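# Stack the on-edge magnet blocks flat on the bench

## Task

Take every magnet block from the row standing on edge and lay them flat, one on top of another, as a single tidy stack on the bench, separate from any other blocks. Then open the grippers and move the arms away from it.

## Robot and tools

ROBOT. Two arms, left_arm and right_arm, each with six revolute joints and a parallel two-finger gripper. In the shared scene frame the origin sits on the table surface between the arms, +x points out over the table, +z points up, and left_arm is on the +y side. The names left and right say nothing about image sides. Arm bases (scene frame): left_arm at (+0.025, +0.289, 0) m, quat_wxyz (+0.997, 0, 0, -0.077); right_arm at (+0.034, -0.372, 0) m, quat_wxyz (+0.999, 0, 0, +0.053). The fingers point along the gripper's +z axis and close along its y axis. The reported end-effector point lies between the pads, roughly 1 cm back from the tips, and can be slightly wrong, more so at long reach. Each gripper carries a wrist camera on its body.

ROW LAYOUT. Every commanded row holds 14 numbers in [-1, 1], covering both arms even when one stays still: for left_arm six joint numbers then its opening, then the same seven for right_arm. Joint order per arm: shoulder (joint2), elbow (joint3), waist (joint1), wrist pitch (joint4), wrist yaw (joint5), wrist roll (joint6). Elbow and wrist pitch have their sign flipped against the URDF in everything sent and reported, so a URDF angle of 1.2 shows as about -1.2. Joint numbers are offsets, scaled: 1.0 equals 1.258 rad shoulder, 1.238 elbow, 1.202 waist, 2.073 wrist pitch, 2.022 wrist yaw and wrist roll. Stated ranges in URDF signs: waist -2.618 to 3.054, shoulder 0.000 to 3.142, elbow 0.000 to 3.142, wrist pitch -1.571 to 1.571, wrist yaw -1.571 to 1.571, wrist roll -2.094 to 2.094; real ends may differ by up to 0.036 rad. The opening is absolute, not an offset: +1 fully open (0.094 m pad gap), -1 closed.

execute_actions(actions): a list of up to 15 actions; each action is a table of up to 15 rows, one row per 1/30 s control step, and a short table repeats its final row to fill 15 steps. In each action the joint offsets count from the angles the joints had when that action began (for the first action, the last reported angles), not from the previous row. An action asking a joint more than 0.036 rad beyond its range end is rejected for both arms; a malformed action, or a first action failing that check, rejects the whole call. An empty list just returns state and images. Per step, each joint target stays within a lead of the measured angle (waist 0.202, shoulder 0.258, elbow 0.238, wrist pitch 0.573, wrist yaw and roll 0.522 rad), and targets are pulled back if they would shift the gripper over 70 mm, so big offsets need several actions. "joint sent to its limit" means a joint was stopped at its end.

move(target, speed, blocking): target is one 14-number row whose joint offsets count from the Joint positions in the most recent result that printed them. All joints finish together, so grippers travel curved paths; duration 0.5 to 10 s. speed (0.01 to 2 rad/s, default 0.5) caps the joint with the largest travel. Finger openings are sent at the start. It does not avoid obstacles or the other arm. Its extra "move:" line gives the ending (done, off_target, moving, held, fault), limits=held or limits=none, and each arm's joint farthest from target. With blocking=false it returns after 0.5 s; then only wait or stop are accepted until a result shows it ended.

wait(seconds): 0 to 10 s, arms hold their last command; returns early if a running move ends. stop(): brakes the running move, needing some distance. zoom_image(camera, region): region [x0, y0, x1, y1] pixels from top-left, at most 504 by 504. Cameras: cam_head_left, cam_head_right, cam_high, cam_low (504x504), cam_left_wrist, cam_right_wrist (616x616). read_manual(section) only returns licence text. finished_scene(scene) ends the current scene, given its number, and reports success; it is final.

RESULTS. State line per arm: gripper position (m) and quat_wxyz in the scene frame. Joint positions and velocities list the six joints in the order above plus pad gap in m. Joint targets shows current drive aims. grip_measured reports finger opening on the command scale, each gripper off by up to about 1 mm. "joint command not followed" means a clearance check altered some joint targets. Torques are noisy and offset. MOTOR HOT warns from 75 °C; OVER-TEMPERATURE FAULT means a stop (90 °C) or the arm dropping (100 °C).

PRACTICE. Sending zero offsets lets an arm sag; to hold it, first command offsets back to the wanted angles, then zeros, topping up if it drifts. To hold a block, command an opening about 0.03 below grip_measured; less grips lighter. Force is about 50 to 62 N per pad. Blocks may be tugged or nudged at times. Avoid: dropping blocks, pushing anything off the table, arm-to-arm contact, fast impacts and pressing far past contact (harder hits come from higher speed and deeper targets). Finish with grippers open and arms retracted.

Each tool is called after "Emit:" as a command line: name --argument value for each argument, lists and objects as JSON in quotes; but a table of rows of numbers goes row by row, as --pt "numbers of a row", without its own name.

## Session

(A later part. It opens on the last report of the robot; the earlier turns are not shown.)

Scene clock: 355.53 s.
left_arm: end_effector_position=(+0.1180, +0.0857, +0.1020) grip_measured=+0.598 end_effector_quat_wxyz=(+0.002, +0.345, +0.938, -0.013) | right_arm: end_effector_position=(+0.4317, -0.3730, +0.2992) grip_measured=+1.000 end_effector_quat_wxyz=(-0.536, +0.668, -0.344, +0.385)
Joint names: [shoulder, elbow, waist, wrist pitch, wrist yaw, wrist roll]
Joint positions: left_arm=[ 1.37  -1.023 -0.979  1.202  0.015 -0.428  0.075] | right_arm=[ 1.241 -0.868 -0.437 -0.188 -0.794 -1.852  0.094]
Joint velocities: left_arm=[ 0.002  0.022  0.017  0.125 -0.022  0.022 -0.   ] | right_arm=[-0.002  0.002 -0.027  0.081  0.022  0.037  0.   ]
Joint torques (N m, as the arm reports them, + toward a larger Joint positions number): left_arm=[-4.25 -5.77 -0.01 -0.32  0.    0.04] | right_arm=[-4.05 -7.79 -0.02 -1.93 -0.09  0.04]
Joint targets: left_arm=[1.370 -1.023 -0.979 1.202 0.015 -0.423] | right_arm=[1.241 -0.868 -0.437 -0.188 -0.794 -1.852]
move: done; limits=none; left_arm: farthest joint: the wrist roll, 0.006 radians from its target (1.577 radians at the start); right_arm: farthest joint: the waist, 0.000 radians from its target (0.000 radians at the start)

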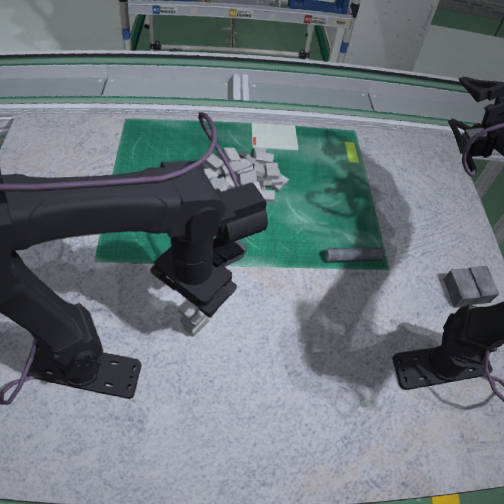

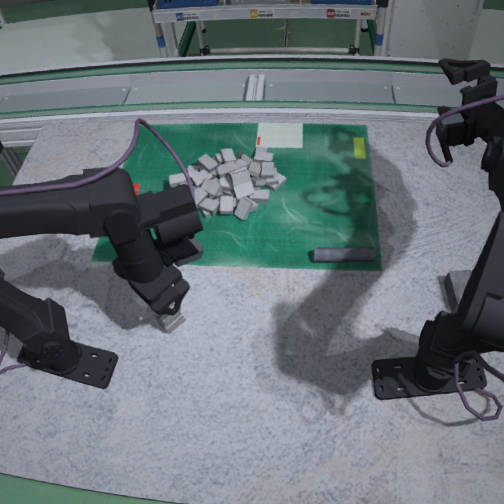

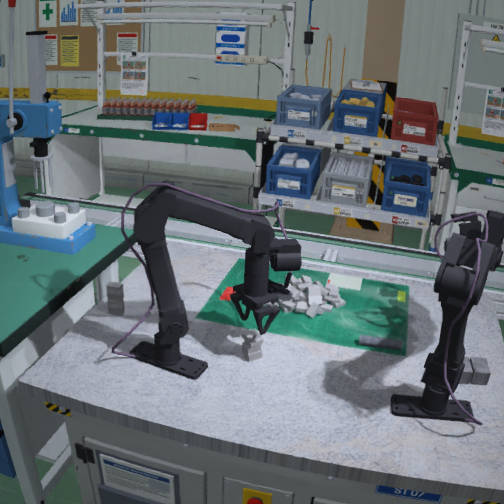

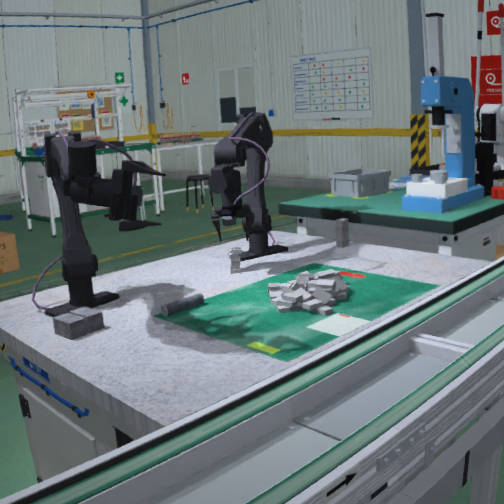

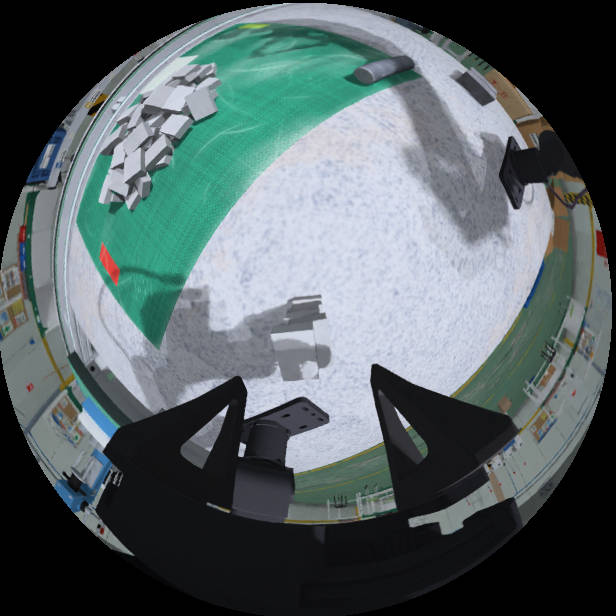

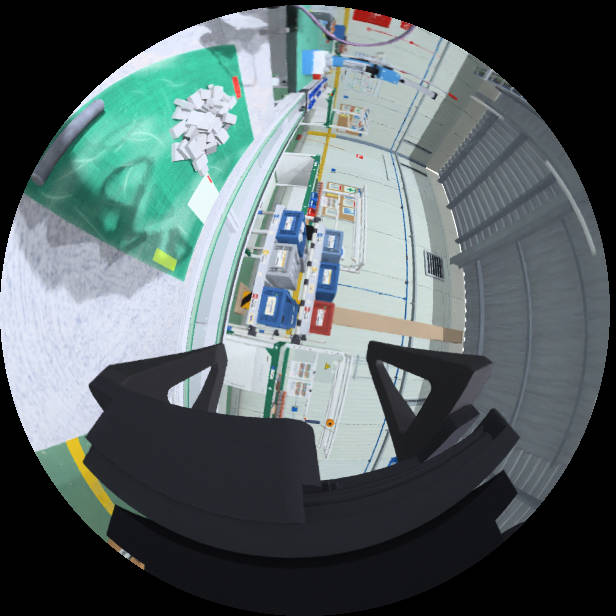

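Emit:
move --target '[0.093,0.205,0,-0.168,0,0,0.6,0,0,0,0,0,0,1]' --speed 0.2

Emit:
execute_actions --actions '[[[0,0,0,0,0,0,0,0,0,0,0,0,0,1]],[[0,0,0,0,0,0,-0.25,0,0,0,0,0,0,1]],[[0,0,0,0,0,0,-0.38,0,0,0,0,0,0,1]],[[0,0,0,0,0,0,-0.49,0,0,0,0,0,0,1]]]'

Scene clock: 374.23 s.
left_arm: end_effector_position=(+0.1174, +0.0870, +0.0216) grip_measured=+0.598 end_effector_quat_wxyz=(-0.005, +0.346, +0.938, -0.006) | right_arm: end_effector_position=(+0.4317, -0.3730, +0.2992) grip_measured=+1.000 end_effector_quat_wxyz=(-0.536, +0.668, -0.344, +0.385)
Joint names: [shoulder, elbow, waist, wrist pitch, wrist yaw, wrist roll]
Joint positions: left_arm=[ 1.478 -0.78  -0.979  0.872  0.015 -0.428  0.075] | right_arm=[ 1.241 -0.868 -0.437 -0.188 -0.794 -1.852  0.094]
Joint velocities: left_arm=[-0.007 -0.007 -0.007 -0.007  0.051 -0.007  0.001] | right_arm=[-0.007 -0.012 -0.002  0.037  0.022 -0.007  0.   ]
Joint torques (N m, as the arm reports them, + toward a larger Joint positions number): left_arm=[-3.96 -4.5  -0.01 -0.48  0.02  0.  ] | right_arm=[-4.03 -7.78  0.03 -1.93 -0.08  0.02]
Joint targets: left_arm=[1.487 -0.769 -0.979 0.854 0.015 -0.429] | right_arm=[1.241 -0.868 -0.437 -0.188 -0.794 -1.852]
move: done; limits=none; left_arm: farthest joint: the wrist pitch, 0.018 radians from its target (0.348 radians at the start); right_arm: farthest joint: the waist, 0.000 radians from its target (0.000 radians at the start)

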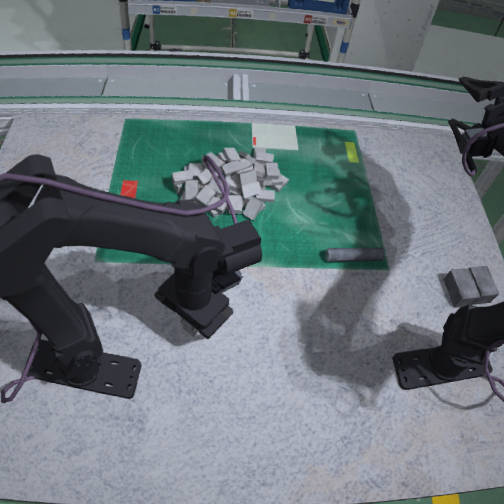

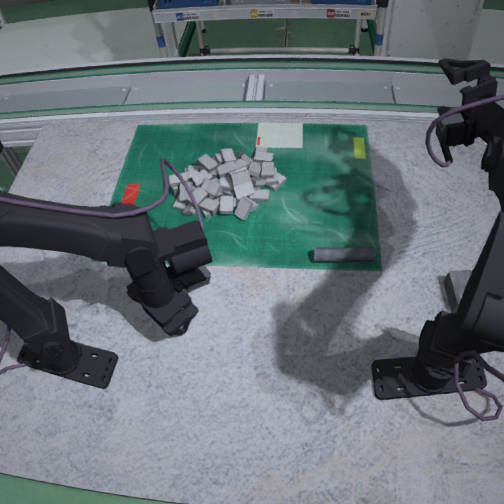

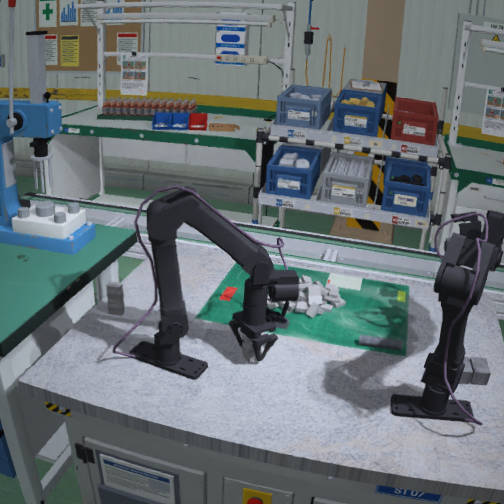

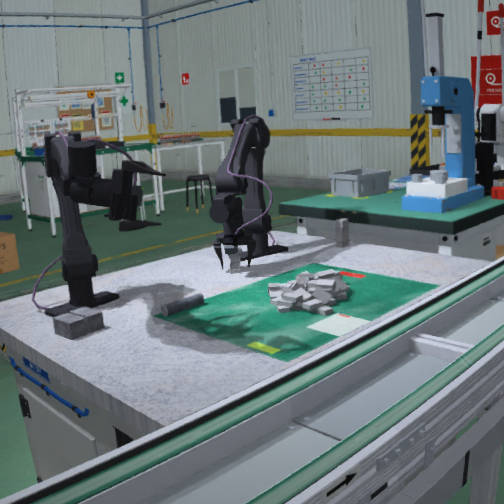

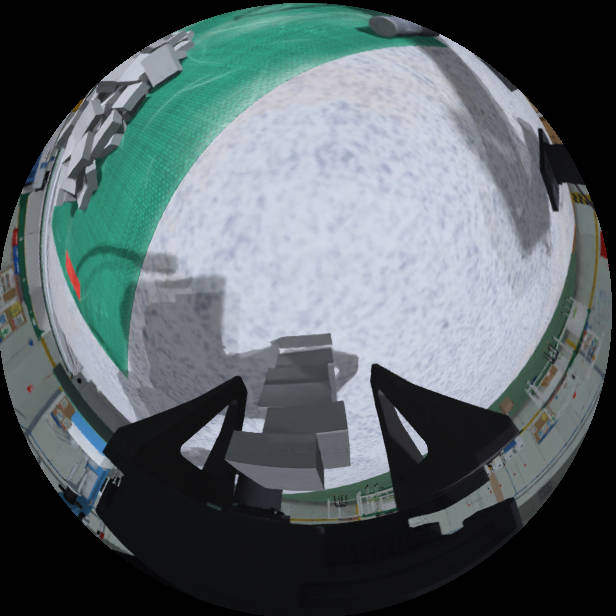

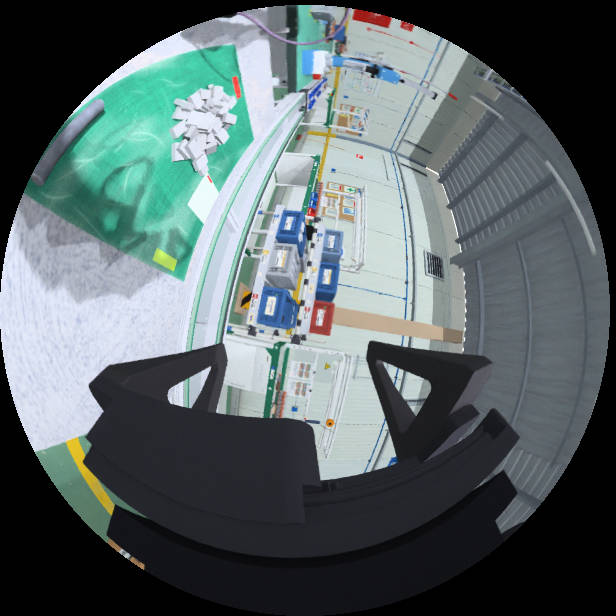

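Scene clock: 376.23 s.
left_arm: end_effector_position=(+0.1160, +0.0862, +0.0216) grip_measured=-0.446 end_effector_quat_wxyz=(-0.008, +0.346, +0.938, -0.009) | right_arm: end_effector_position=(+0.4317, -0.3730, +0.2992) grip_measured=+1.000 end_effector_quat_wxyz=(-0.536, +0.668, -0.344, +0.385)
Joint names: [shoulder, elbow, waist, wrist pitch, wrist yaw, wrist roll]
Joint positions: left_arm=[ 1.478 -0.78  -0.979  0.871  0.024 -0.428  0.026] | right_arm=[ 1.241 -0.868 -0.437 -0.188 -0.794 -1.852  0.094]
Joint velocities: left_arm=[ 0.012 -0.007  0.002  0.007 -0.007  0.007 -0.   ] | right_arm=[-0.002  0.017 -0.002  0.007 -0.154  0.022  0.   ]
Joint torques (N m, as the arm reports them, + toward a larger Joint positions number): left_arm=[-4.72 -5.34  0.01 -0.27 -0.01 -0.01] | right_arm=[-3.98 -7.8  -0.05 -1.93 -0.09  0.03]
Joint targets: left_arm=[1.478 -0.780 -0.979 0.872 0.022 -0.428] | right_arm=[1.241 -0.868 -0.437 -0.188 -0.794 -1.852]

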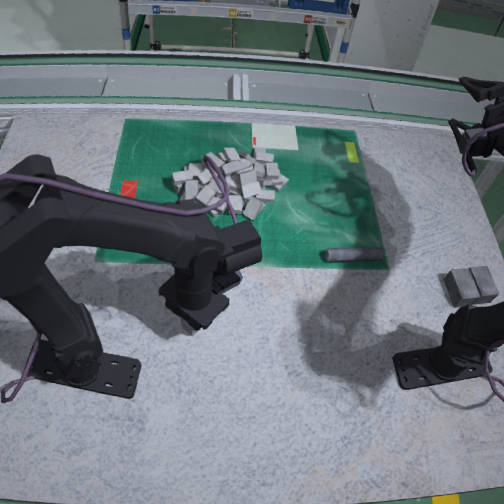

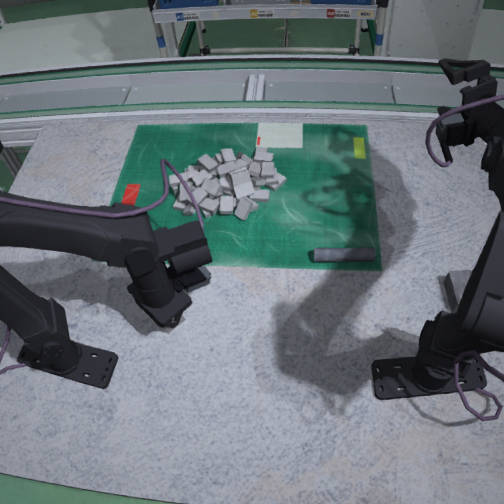

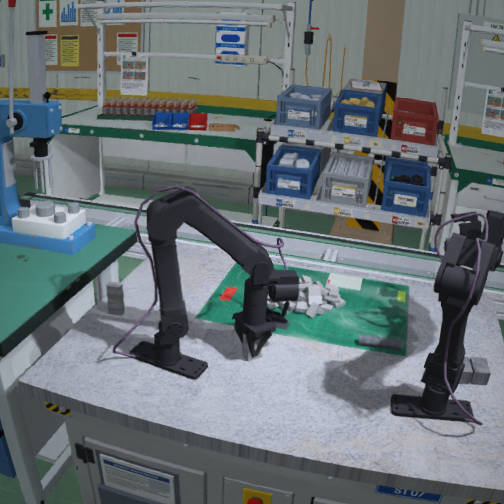

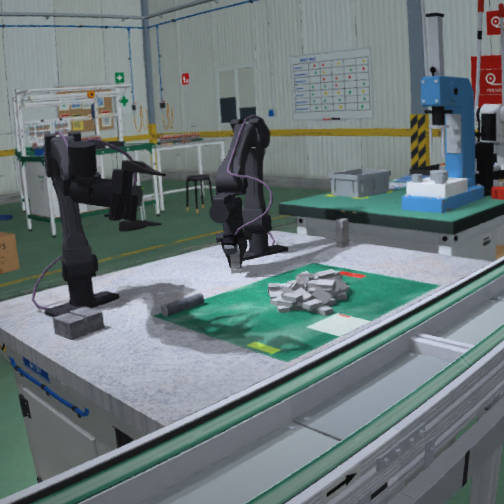

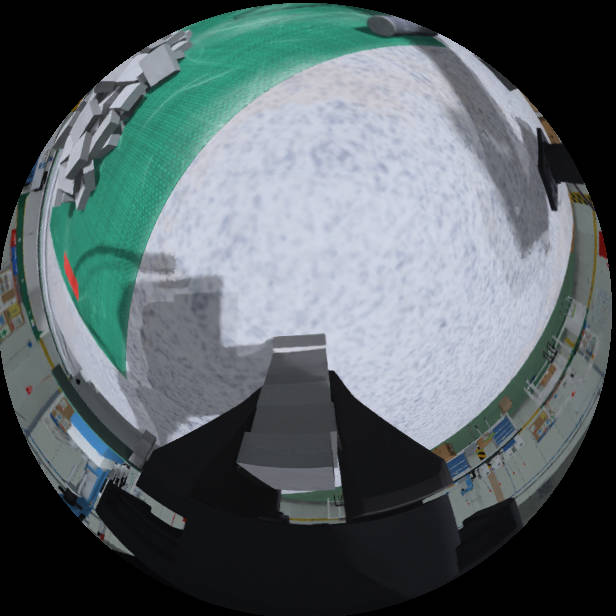

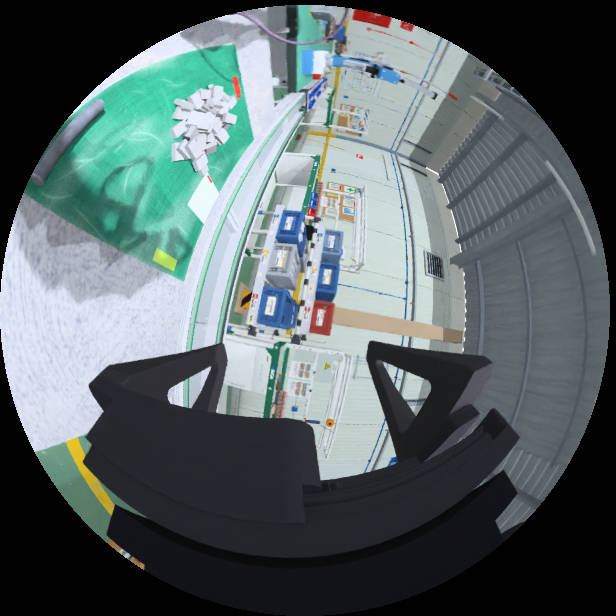

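Emit:
execute_actions --actions '[[[0,0,0,0,0,0,-0.35,0,0,0,0,0,0,1]],[[0,0,0,0,0,0,0.3,0,0,0,0,0,0,1]]]'

Emit:
move --target '[-0.05,-0.072,0,0.064,0,0,0.3,0,0,0,0,0,0,1]' --speed 0.2

Emit:
execute_actions --actions '[[[0,0,0,0,0,0,-0.2,0,0,0,0,0,0,1]],[[0,0,0,0,0,0,-0.38,0,0,0,0,0,0,1]],[[0,0,0,0,0,0,-0.49,0,0,0,0,0,0,1]],[[0,0,0,0,0,0,-0.35,0,0,0,0,0,0,1]],[[0,0,0,0,0,0,0.6,0,0,0,0,0,0,1]]]'

Emit:
move --target '[-0.1,-0.24,0,0.17,0,0,0.6,0,0,0,0,0,0,1]' --speed 0.25

Emit:
zoom_image --camera "cam_low" --region '[200,220,290,290]'

Emit:
zoom_image --camera "cam_high" --region '[200,290,300,370]'

Scene clock: 388.67 s.
left_arm: end_effector_position=(+0.1160, +0.0862, +0.0216) grip_measured=+0.298 end_effector_quat_wxyz=(-0.008, +0.346, +0.938, -0.009) | right_arm: end_effector_position=(+0.4317, -0.3730, +0.2992) grip_measured=+1.000 end_effector_quat_wxyz=(-0.536, +0.668, -0.344, +0.385)
Joint names: [shoulder, elbow, waist, wrist pitch, wrist yaw, wrist roll]
Joint positions: left_arm=[ 1.478 -0.78  -0.979  0.871  0.024 -0.428  0.061] | right_arm=[ 1.241 -0.868 -0.437 -0.188 -0.794 -1.852  0.094]
Joint velocities: left_arm=[-0.007  0.002  0.007  0.066 -0.095  0.066 -0.   ] | right_arm=[-0.007  0.017 -0.012 -0.051 -0.007 -0.051  0.   ]
Joint torques (N m, as the arm reports them, + toward a larger Joint positions number): left_arm=[-4.72 -5.29  0.01 -0.28  0.02 -0.01] | right_arm=[-4.04 -7.82  0.02 -1.93 -0.08  0.04]
Joint targets: left_arm=[1.478 -0.780 -0.979 0.871 0.024 -0.428] | right_arm=[1.241 -0.868 -0.437 -0.188 -0.794 -1.852]

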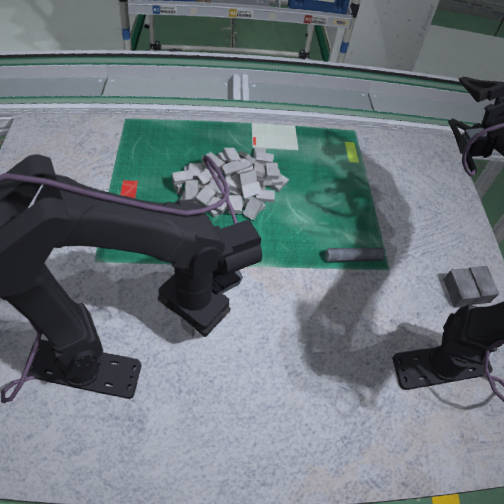

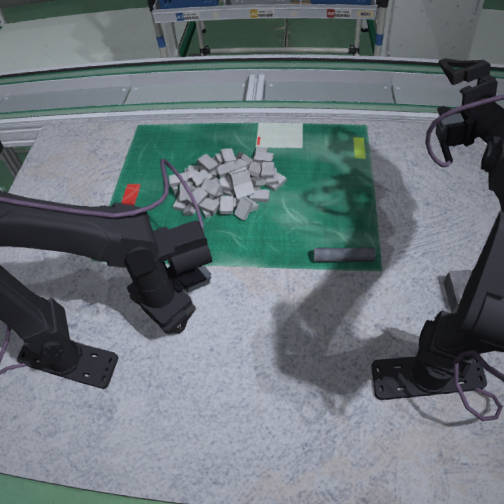

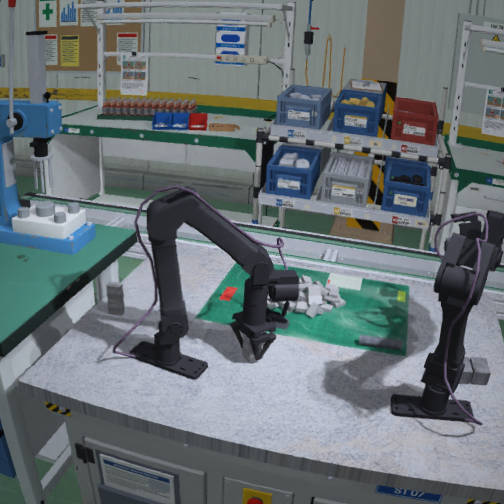

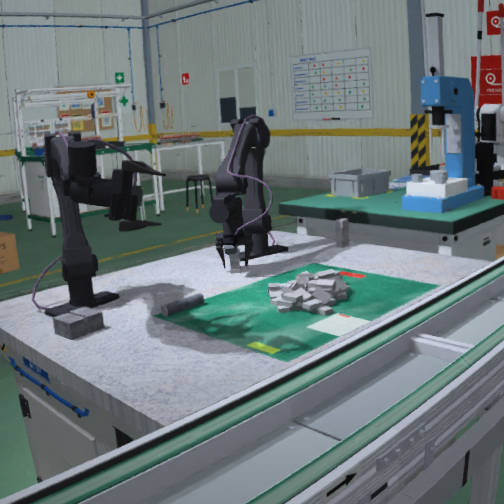

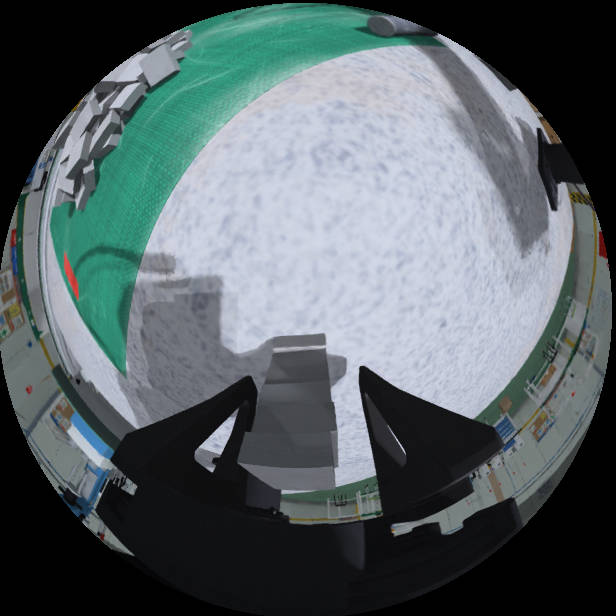

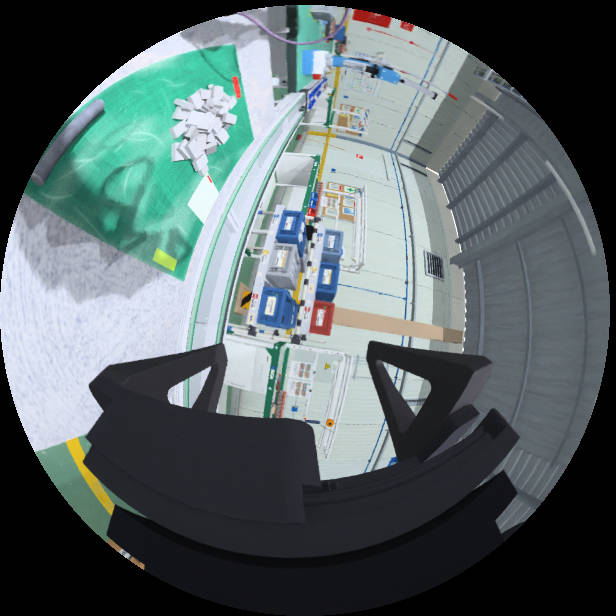

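Scene clock: 389.97 s.
left_arm: end_effector_position=(+0.1160, +0.0862, +0.0465) grip_measured=+0.298 end_effector_quat_wxyz=(-0.007, +0.346, +0.938, -0.010) | right_arm: end_effector_position=(+0.4317, -0.3730, +0.2992) grip_measured=+1.000 end_effector_quat_wxyz=(-0.536, +0.668, -0.344, +0.385)
Joint names: [shoulder, elbow, waist, wrist pitch, wrist yaw, wrist roll]
Joint positions: left_arm=[ 1.434 -0.849 -0.979  0.983  0.024 -0.428  0.061] | right_arm=[ 1.241 -0.868 -0.437 -0.188 -0.794 -1.852  0.094]
Joint velocities: left_arm=[ 0.002  0.007 -0.037  0.007  0.007 -0.066 -0.001] | right_arm=[-0.007 -0.017  0.007 -0.022 -0.11   0.037  0.   ]
Joint torques (N m, as the arm reports them, + toward a larger Joint positions number): left_arm=[-6.   -6.97  0.03 -0.04  0.01  0.  ] | right_arm=[-4.06 -7.76 -0.01 -1.91 -0.08  0.03]
Joint targets: left_arm=[1.415 -0.869 -0.979 1.004 0.024 -0.428] | right_arm=[1.241 -0.868 -0.437 -0.188 -0.794 -1.852]
move: off_target (left_arm); limits=none; left_arm: farthest joint: the wrist pitch, 0.021 radians from its target (0.133 radians at the start); right_arm: farthest joint: the waist, 0.000 radians from its target (0.000 radians at the start)

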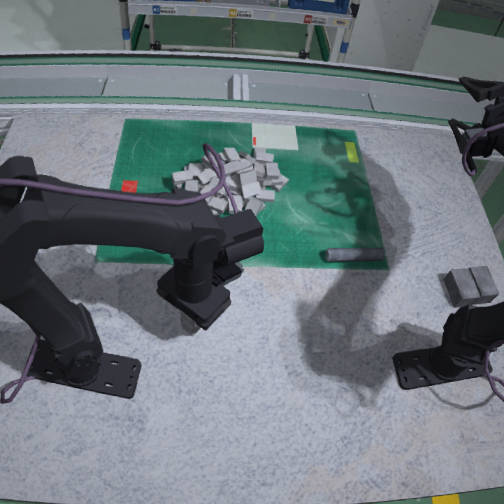

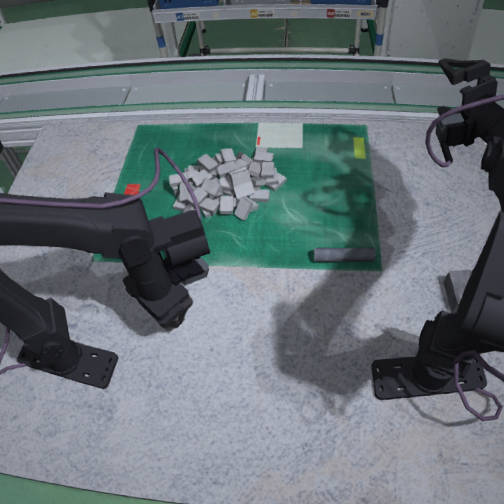

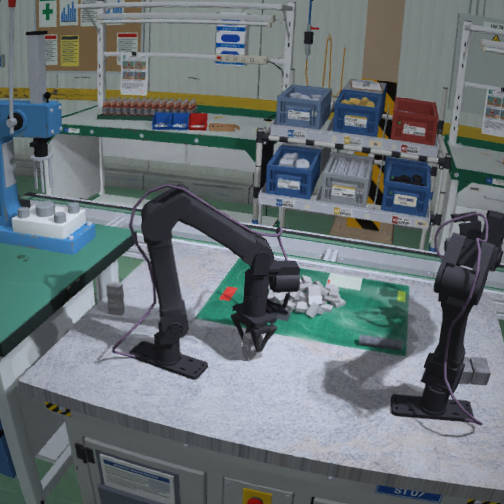

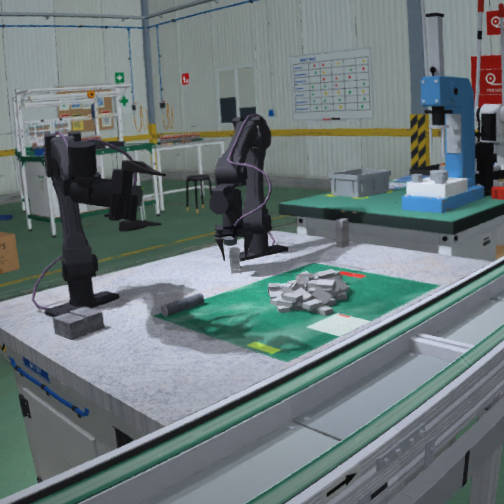

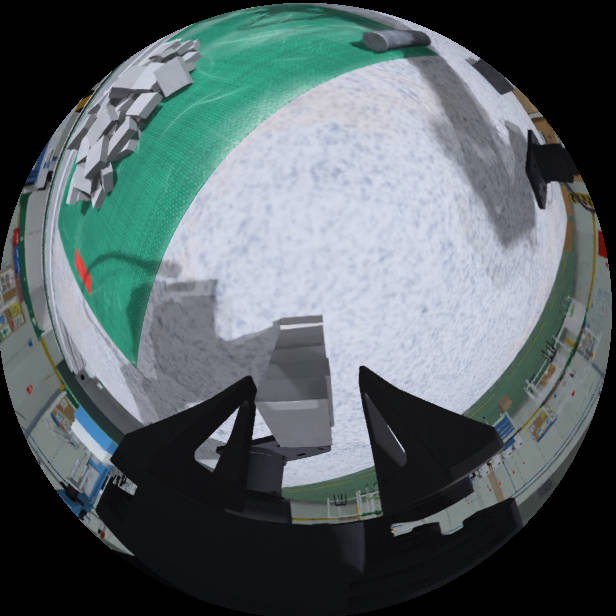

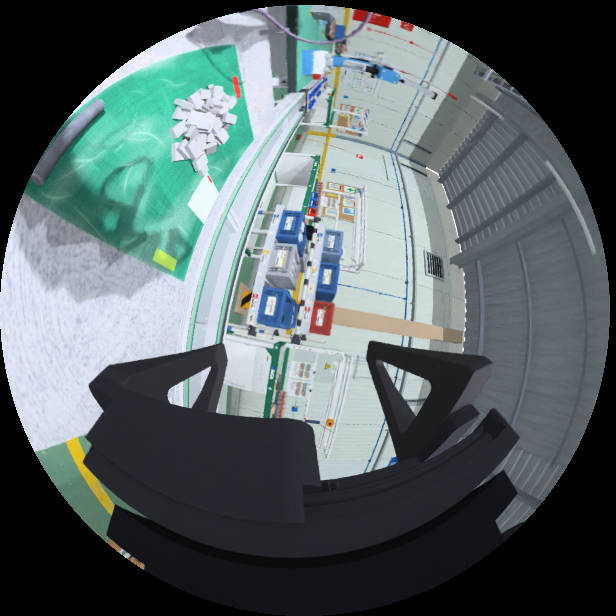

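Scene clock: 392.47 s.
left_arm: end_effector_position=(+0.1159, +0.0862, +0.0465) grip_measured=+0.598 end_effector_quat_wxyz=(-0.008, +0.346, +0.938, -0.010) | right_arm: end_effector_position=(+0.4317, -0.3730, +0.2992) grip_measured=+1.000 end_effector_quat_wxyz=(-0.536, +0.668, -0.344, +0.385)
Joint names: [shoulder, elbow, waist, wrist pitch, wrist yaw, wrist roll]
Joint positions: left_arm=[ 1.434 -0.849 -0.979  0.983  0.025 -0.428  0.075] | right_arm=[ 1.241 -0.868 -0.437 -0.188 -0.794 -1.852  0.094]
Joint velocities: left_arm=[ 0.007  0.012  0.002  0.066 -0.037  0.007  0.   ] | right_arm=[-0.002  0.002 -0.012  0.007 -0.007  0.007  0.   ]
Joint torques (N m, as the arm reports them, + toward a larger Joint positions number): left_arm=[-4.53 -5.49  0.06 -0.28  0.02  0.  ] | right_arm=[-4.04 -7.79 -0.01 -1.92 -0.08  0.03]
Joint targets: left_arm=[1.434 -0.849 -0.979 0.983 0.025 -0.428] | right_arm=[1.241 -0.868 -0.437 -0.188 -0.794 -1.852]

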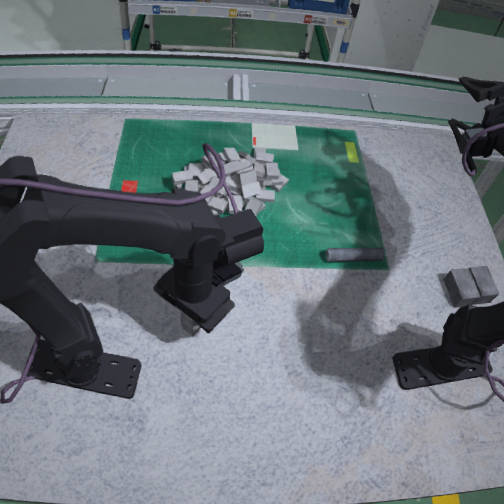

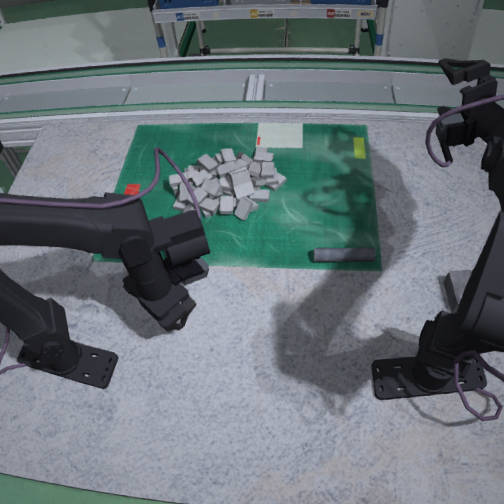

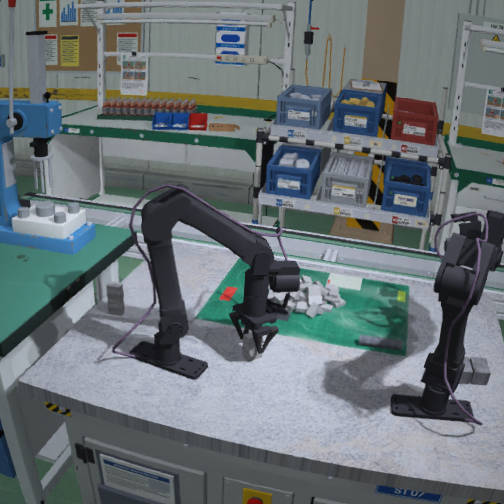

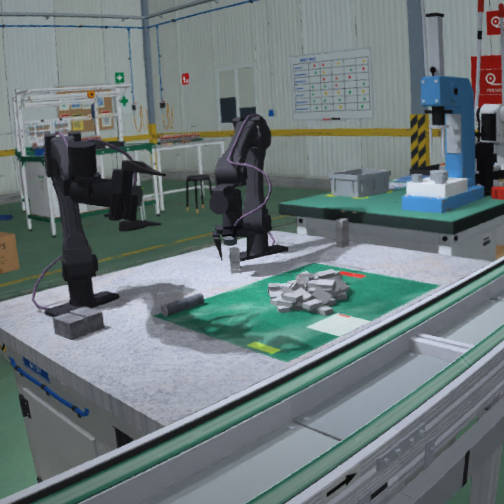

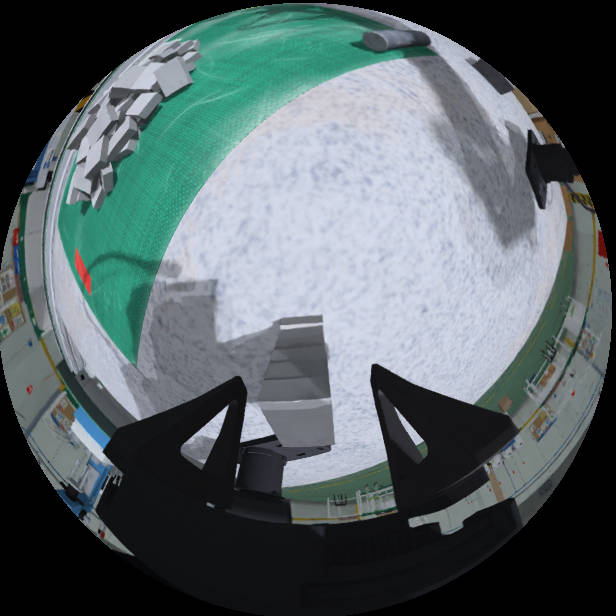

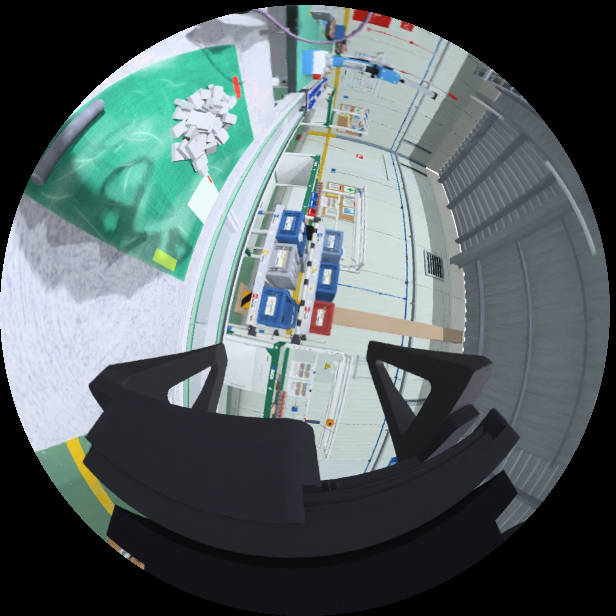

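Scene clock: 394.50 s.
left_arm: end_effector_position=(+0.1161, +0.0859, +0.1371) grip_measured=+0.598 end_effector_quat_wxyz=(+0.012, +0.346, +0.938, -0.029) | right_arm: end_effector_position=(+0.4317, -0.3730, +0.2992) grip_measured=+1.000 end_effector_quat_wxyz=(-0.536, +0.668, -0.344, +0.385)
Joint names: [shoulder, elbow, waist, wrist pitch, wrist yaw, wrist roll]
Joint positions: left_arm=[ 1.325 -1.126 -0.979  1.313  0.025 -0.428  0.075] | right_arm=[ 1.241 -0.868 -0.437 -0.188 -0.794 -1.852  0.094]
Joint velocities: left_arm=[-0.002 -0.017 -0.007  0.007 -0.007  0.022  0.001] | right_arm=[-0.002  0.027  0.007  0.037  0.022  0.007  0.   ]
Joint torques (N m, as the arm reports them, + toward a larger Joint positions number): left_arm=[-5.13 -7.22 -0.04 -0.16  0.03 -0.01] | right_arm=[-4.04 -7.79  0.03 -1.92 -0.07  0.04]
Joint targets: left_arm=[1.308 -1.146 -0.979 1.335 0.025 -0.428] | right_arm=[1.241 -0.868 -0.437 -0.188 -0.794 -1.852]
move: off_target (left_arm); limits=none; left_arm: farthest joint: the wrist pitch, 0.022 radians from its target (0.353 radians at the start); right_arm: farthest joint: the waist, 0.000 radians from its target (0.000 radians at the start)

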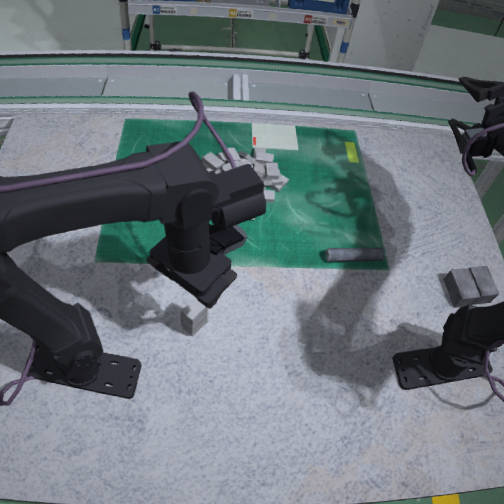

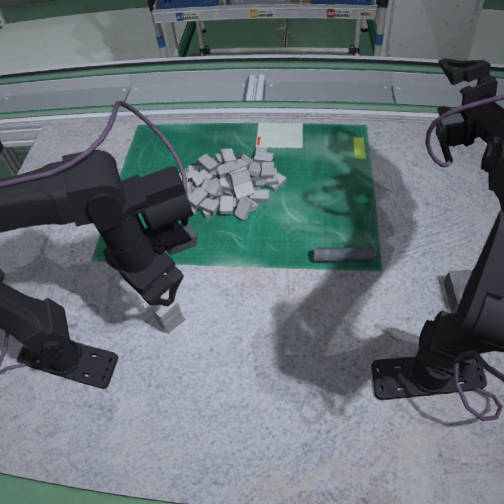

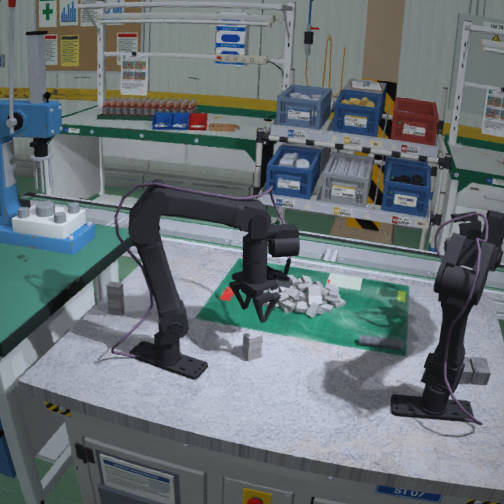

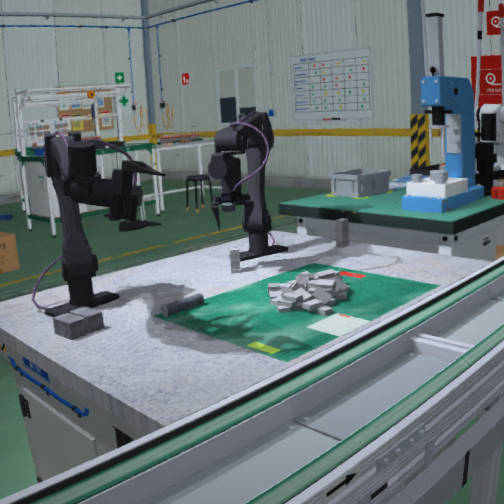

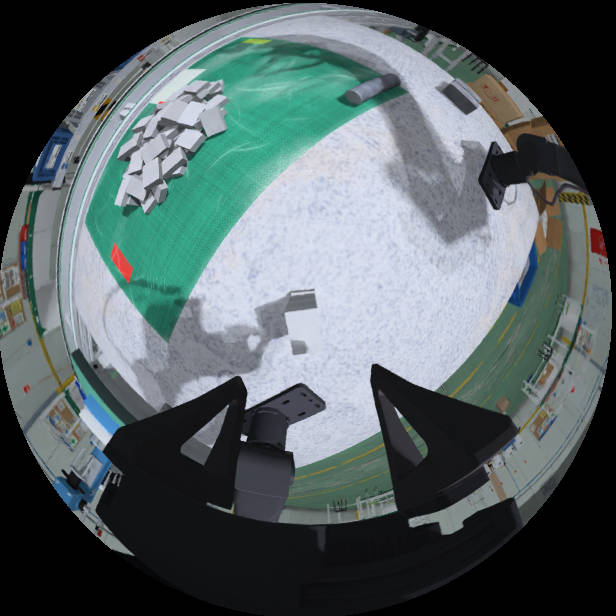

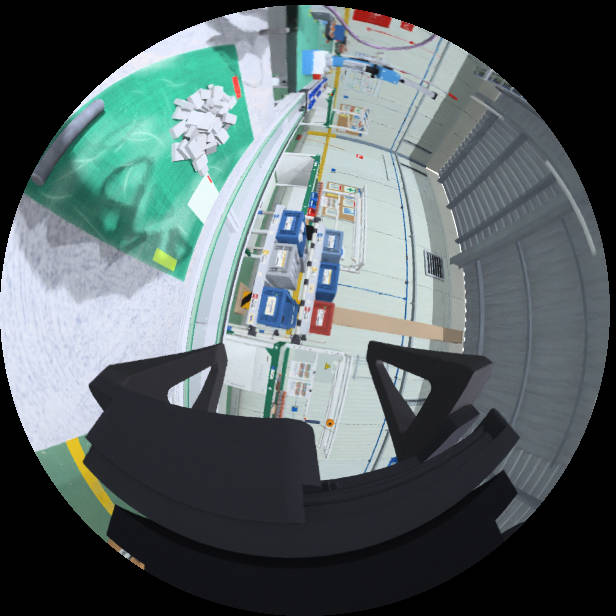

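Region (200, 220, 290, 290) of cam_low's 504x504 image, scaled by 5.600, with more detail than that image has.

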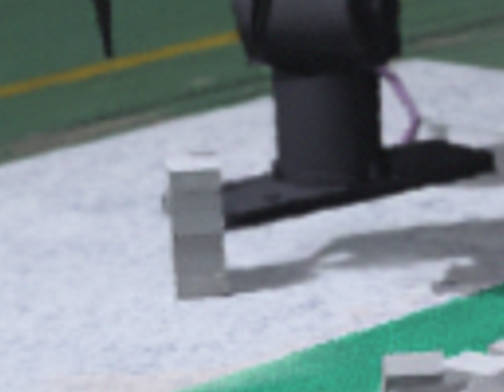

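Region (200, 290, 300, 370) of cam_high's 504x504 image, scaled by 5.040, with more detail than that image has; it fills the top 403 rows of this view, and the rest is white.

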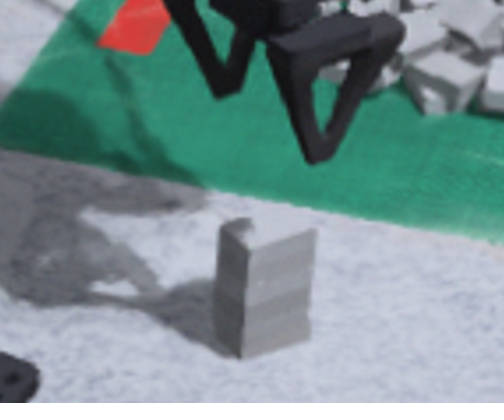

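Emit:
move --target '[-0.15,-0.1,0.75,0,0,0,1,0,0,0,0,0,0,1]'

Emit:
zoom_image --camera "cam_head_left" --region '[150,270,240,350]'

Emit:
zoom_image --camera "cam_high" --region '[220,320,280,370]'

Scene clock: 400.87 s.
left_arm: end_effector_position=(+0.2513, +0.2294, +0.2031) grip_measured=+1.000 end_effector_quat_wxyz=(+0.151, -0.090, +0.982, -0.066) | right_arm: end_effector_position=(+0.4317, -0.3730, +0.2992) grip_measured=+1.000 end_effector_quat_wxyz=(-0.536, +0.668, -0.344, +0.385)
Joint names: [shoulder, elbow, waist, wrist pitch, wrist yaw, wrist roll]
Joint positions: left_arm=[ 1.155 -1.229 -0.087  1.314  0.026 -0.428  0.094] | right_arm=[ 1.241 -0.868 -0.437 -0.188 -0.794 -1.852  0.094]
Joint velocities: left_arm=[-0.007  0.002 -0.007 -0.022 -0.022 -0.022  0.   ] | right_arm=[-0.012  0.017  0.002  0.066  0.022 -0.022  0.   ]
Joint torques (N m, as the arm reports them, + toward a larger Joint positions number): left_arm=[-3.71 -7.4   0.71 -0.98  0.01  0.02] | right_arm=[-4.04 -7.79  0.02 -1.92 -0.1   0.03]
Joint targets: left_arm=[1.136 -1.250 -0.078 1.313 0.024 -0.428] | right_arm=[1.241 -0.868 -0.437 -0.188 -0.794 -1.852]
move: off_target (left_arm); limits=none; left_arm: farthest joint: the elbow, 0.021 radians from its target (0.123 radians at the start); right_arm: farthest joint: the waist, 0.000 radians from its target (0.000 radians at the start)

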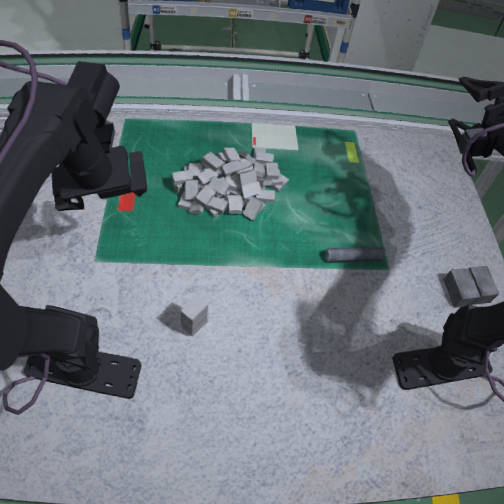

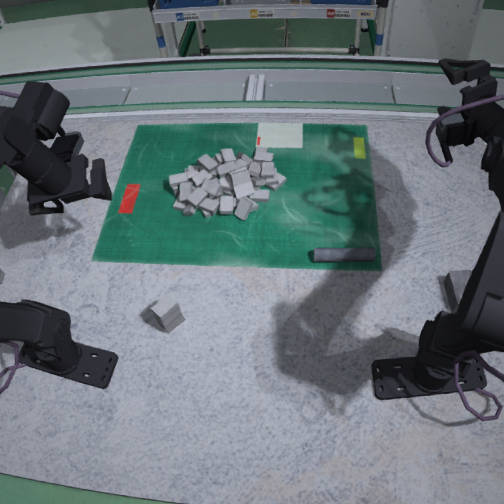

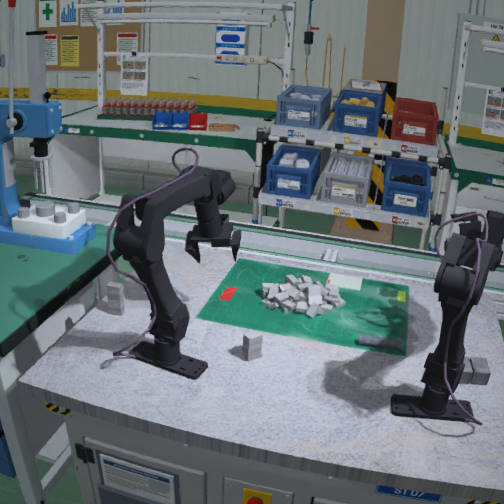

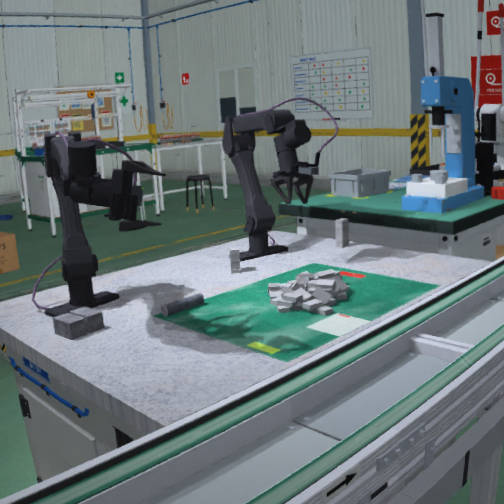

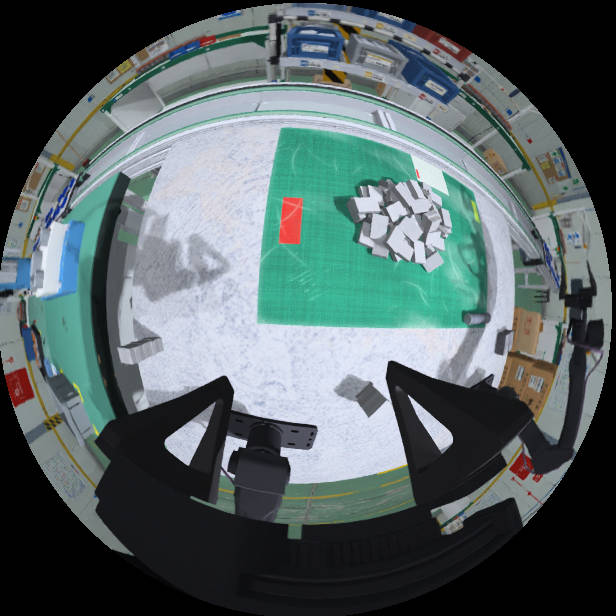

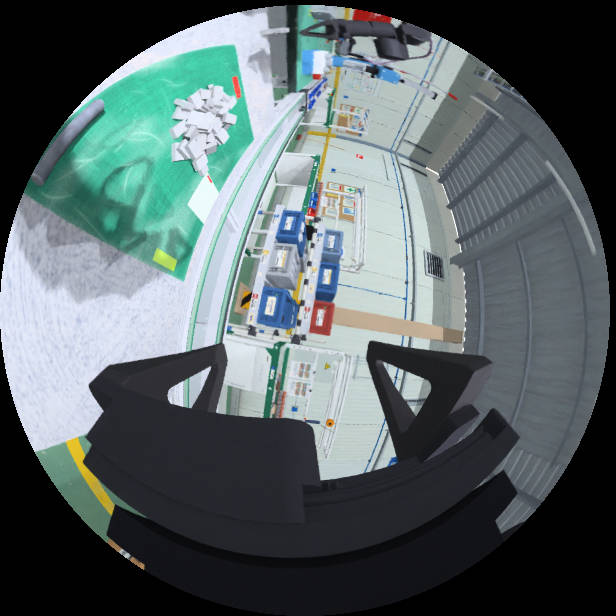

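Region (150, 270, 240, 350) of cam_head_left's 504x504 image, scaled by 5.600, with more detail than that image has.

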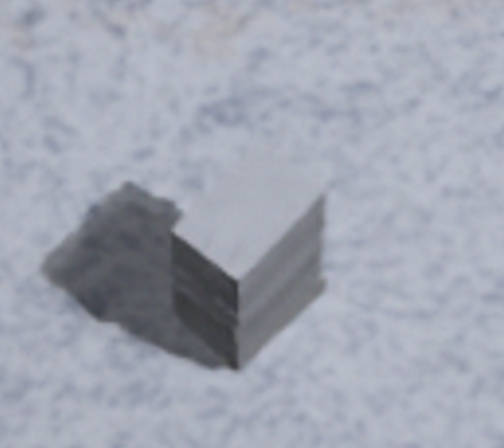

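Region (220, 320, 280, 370) of cam_high's 504x504 image, scaled by 8.400, with more detail than that image has.

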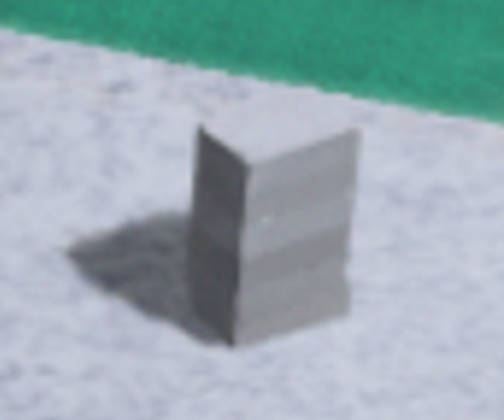

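Emit:
finished_scene --scene 2

The scene is finished: the task was done.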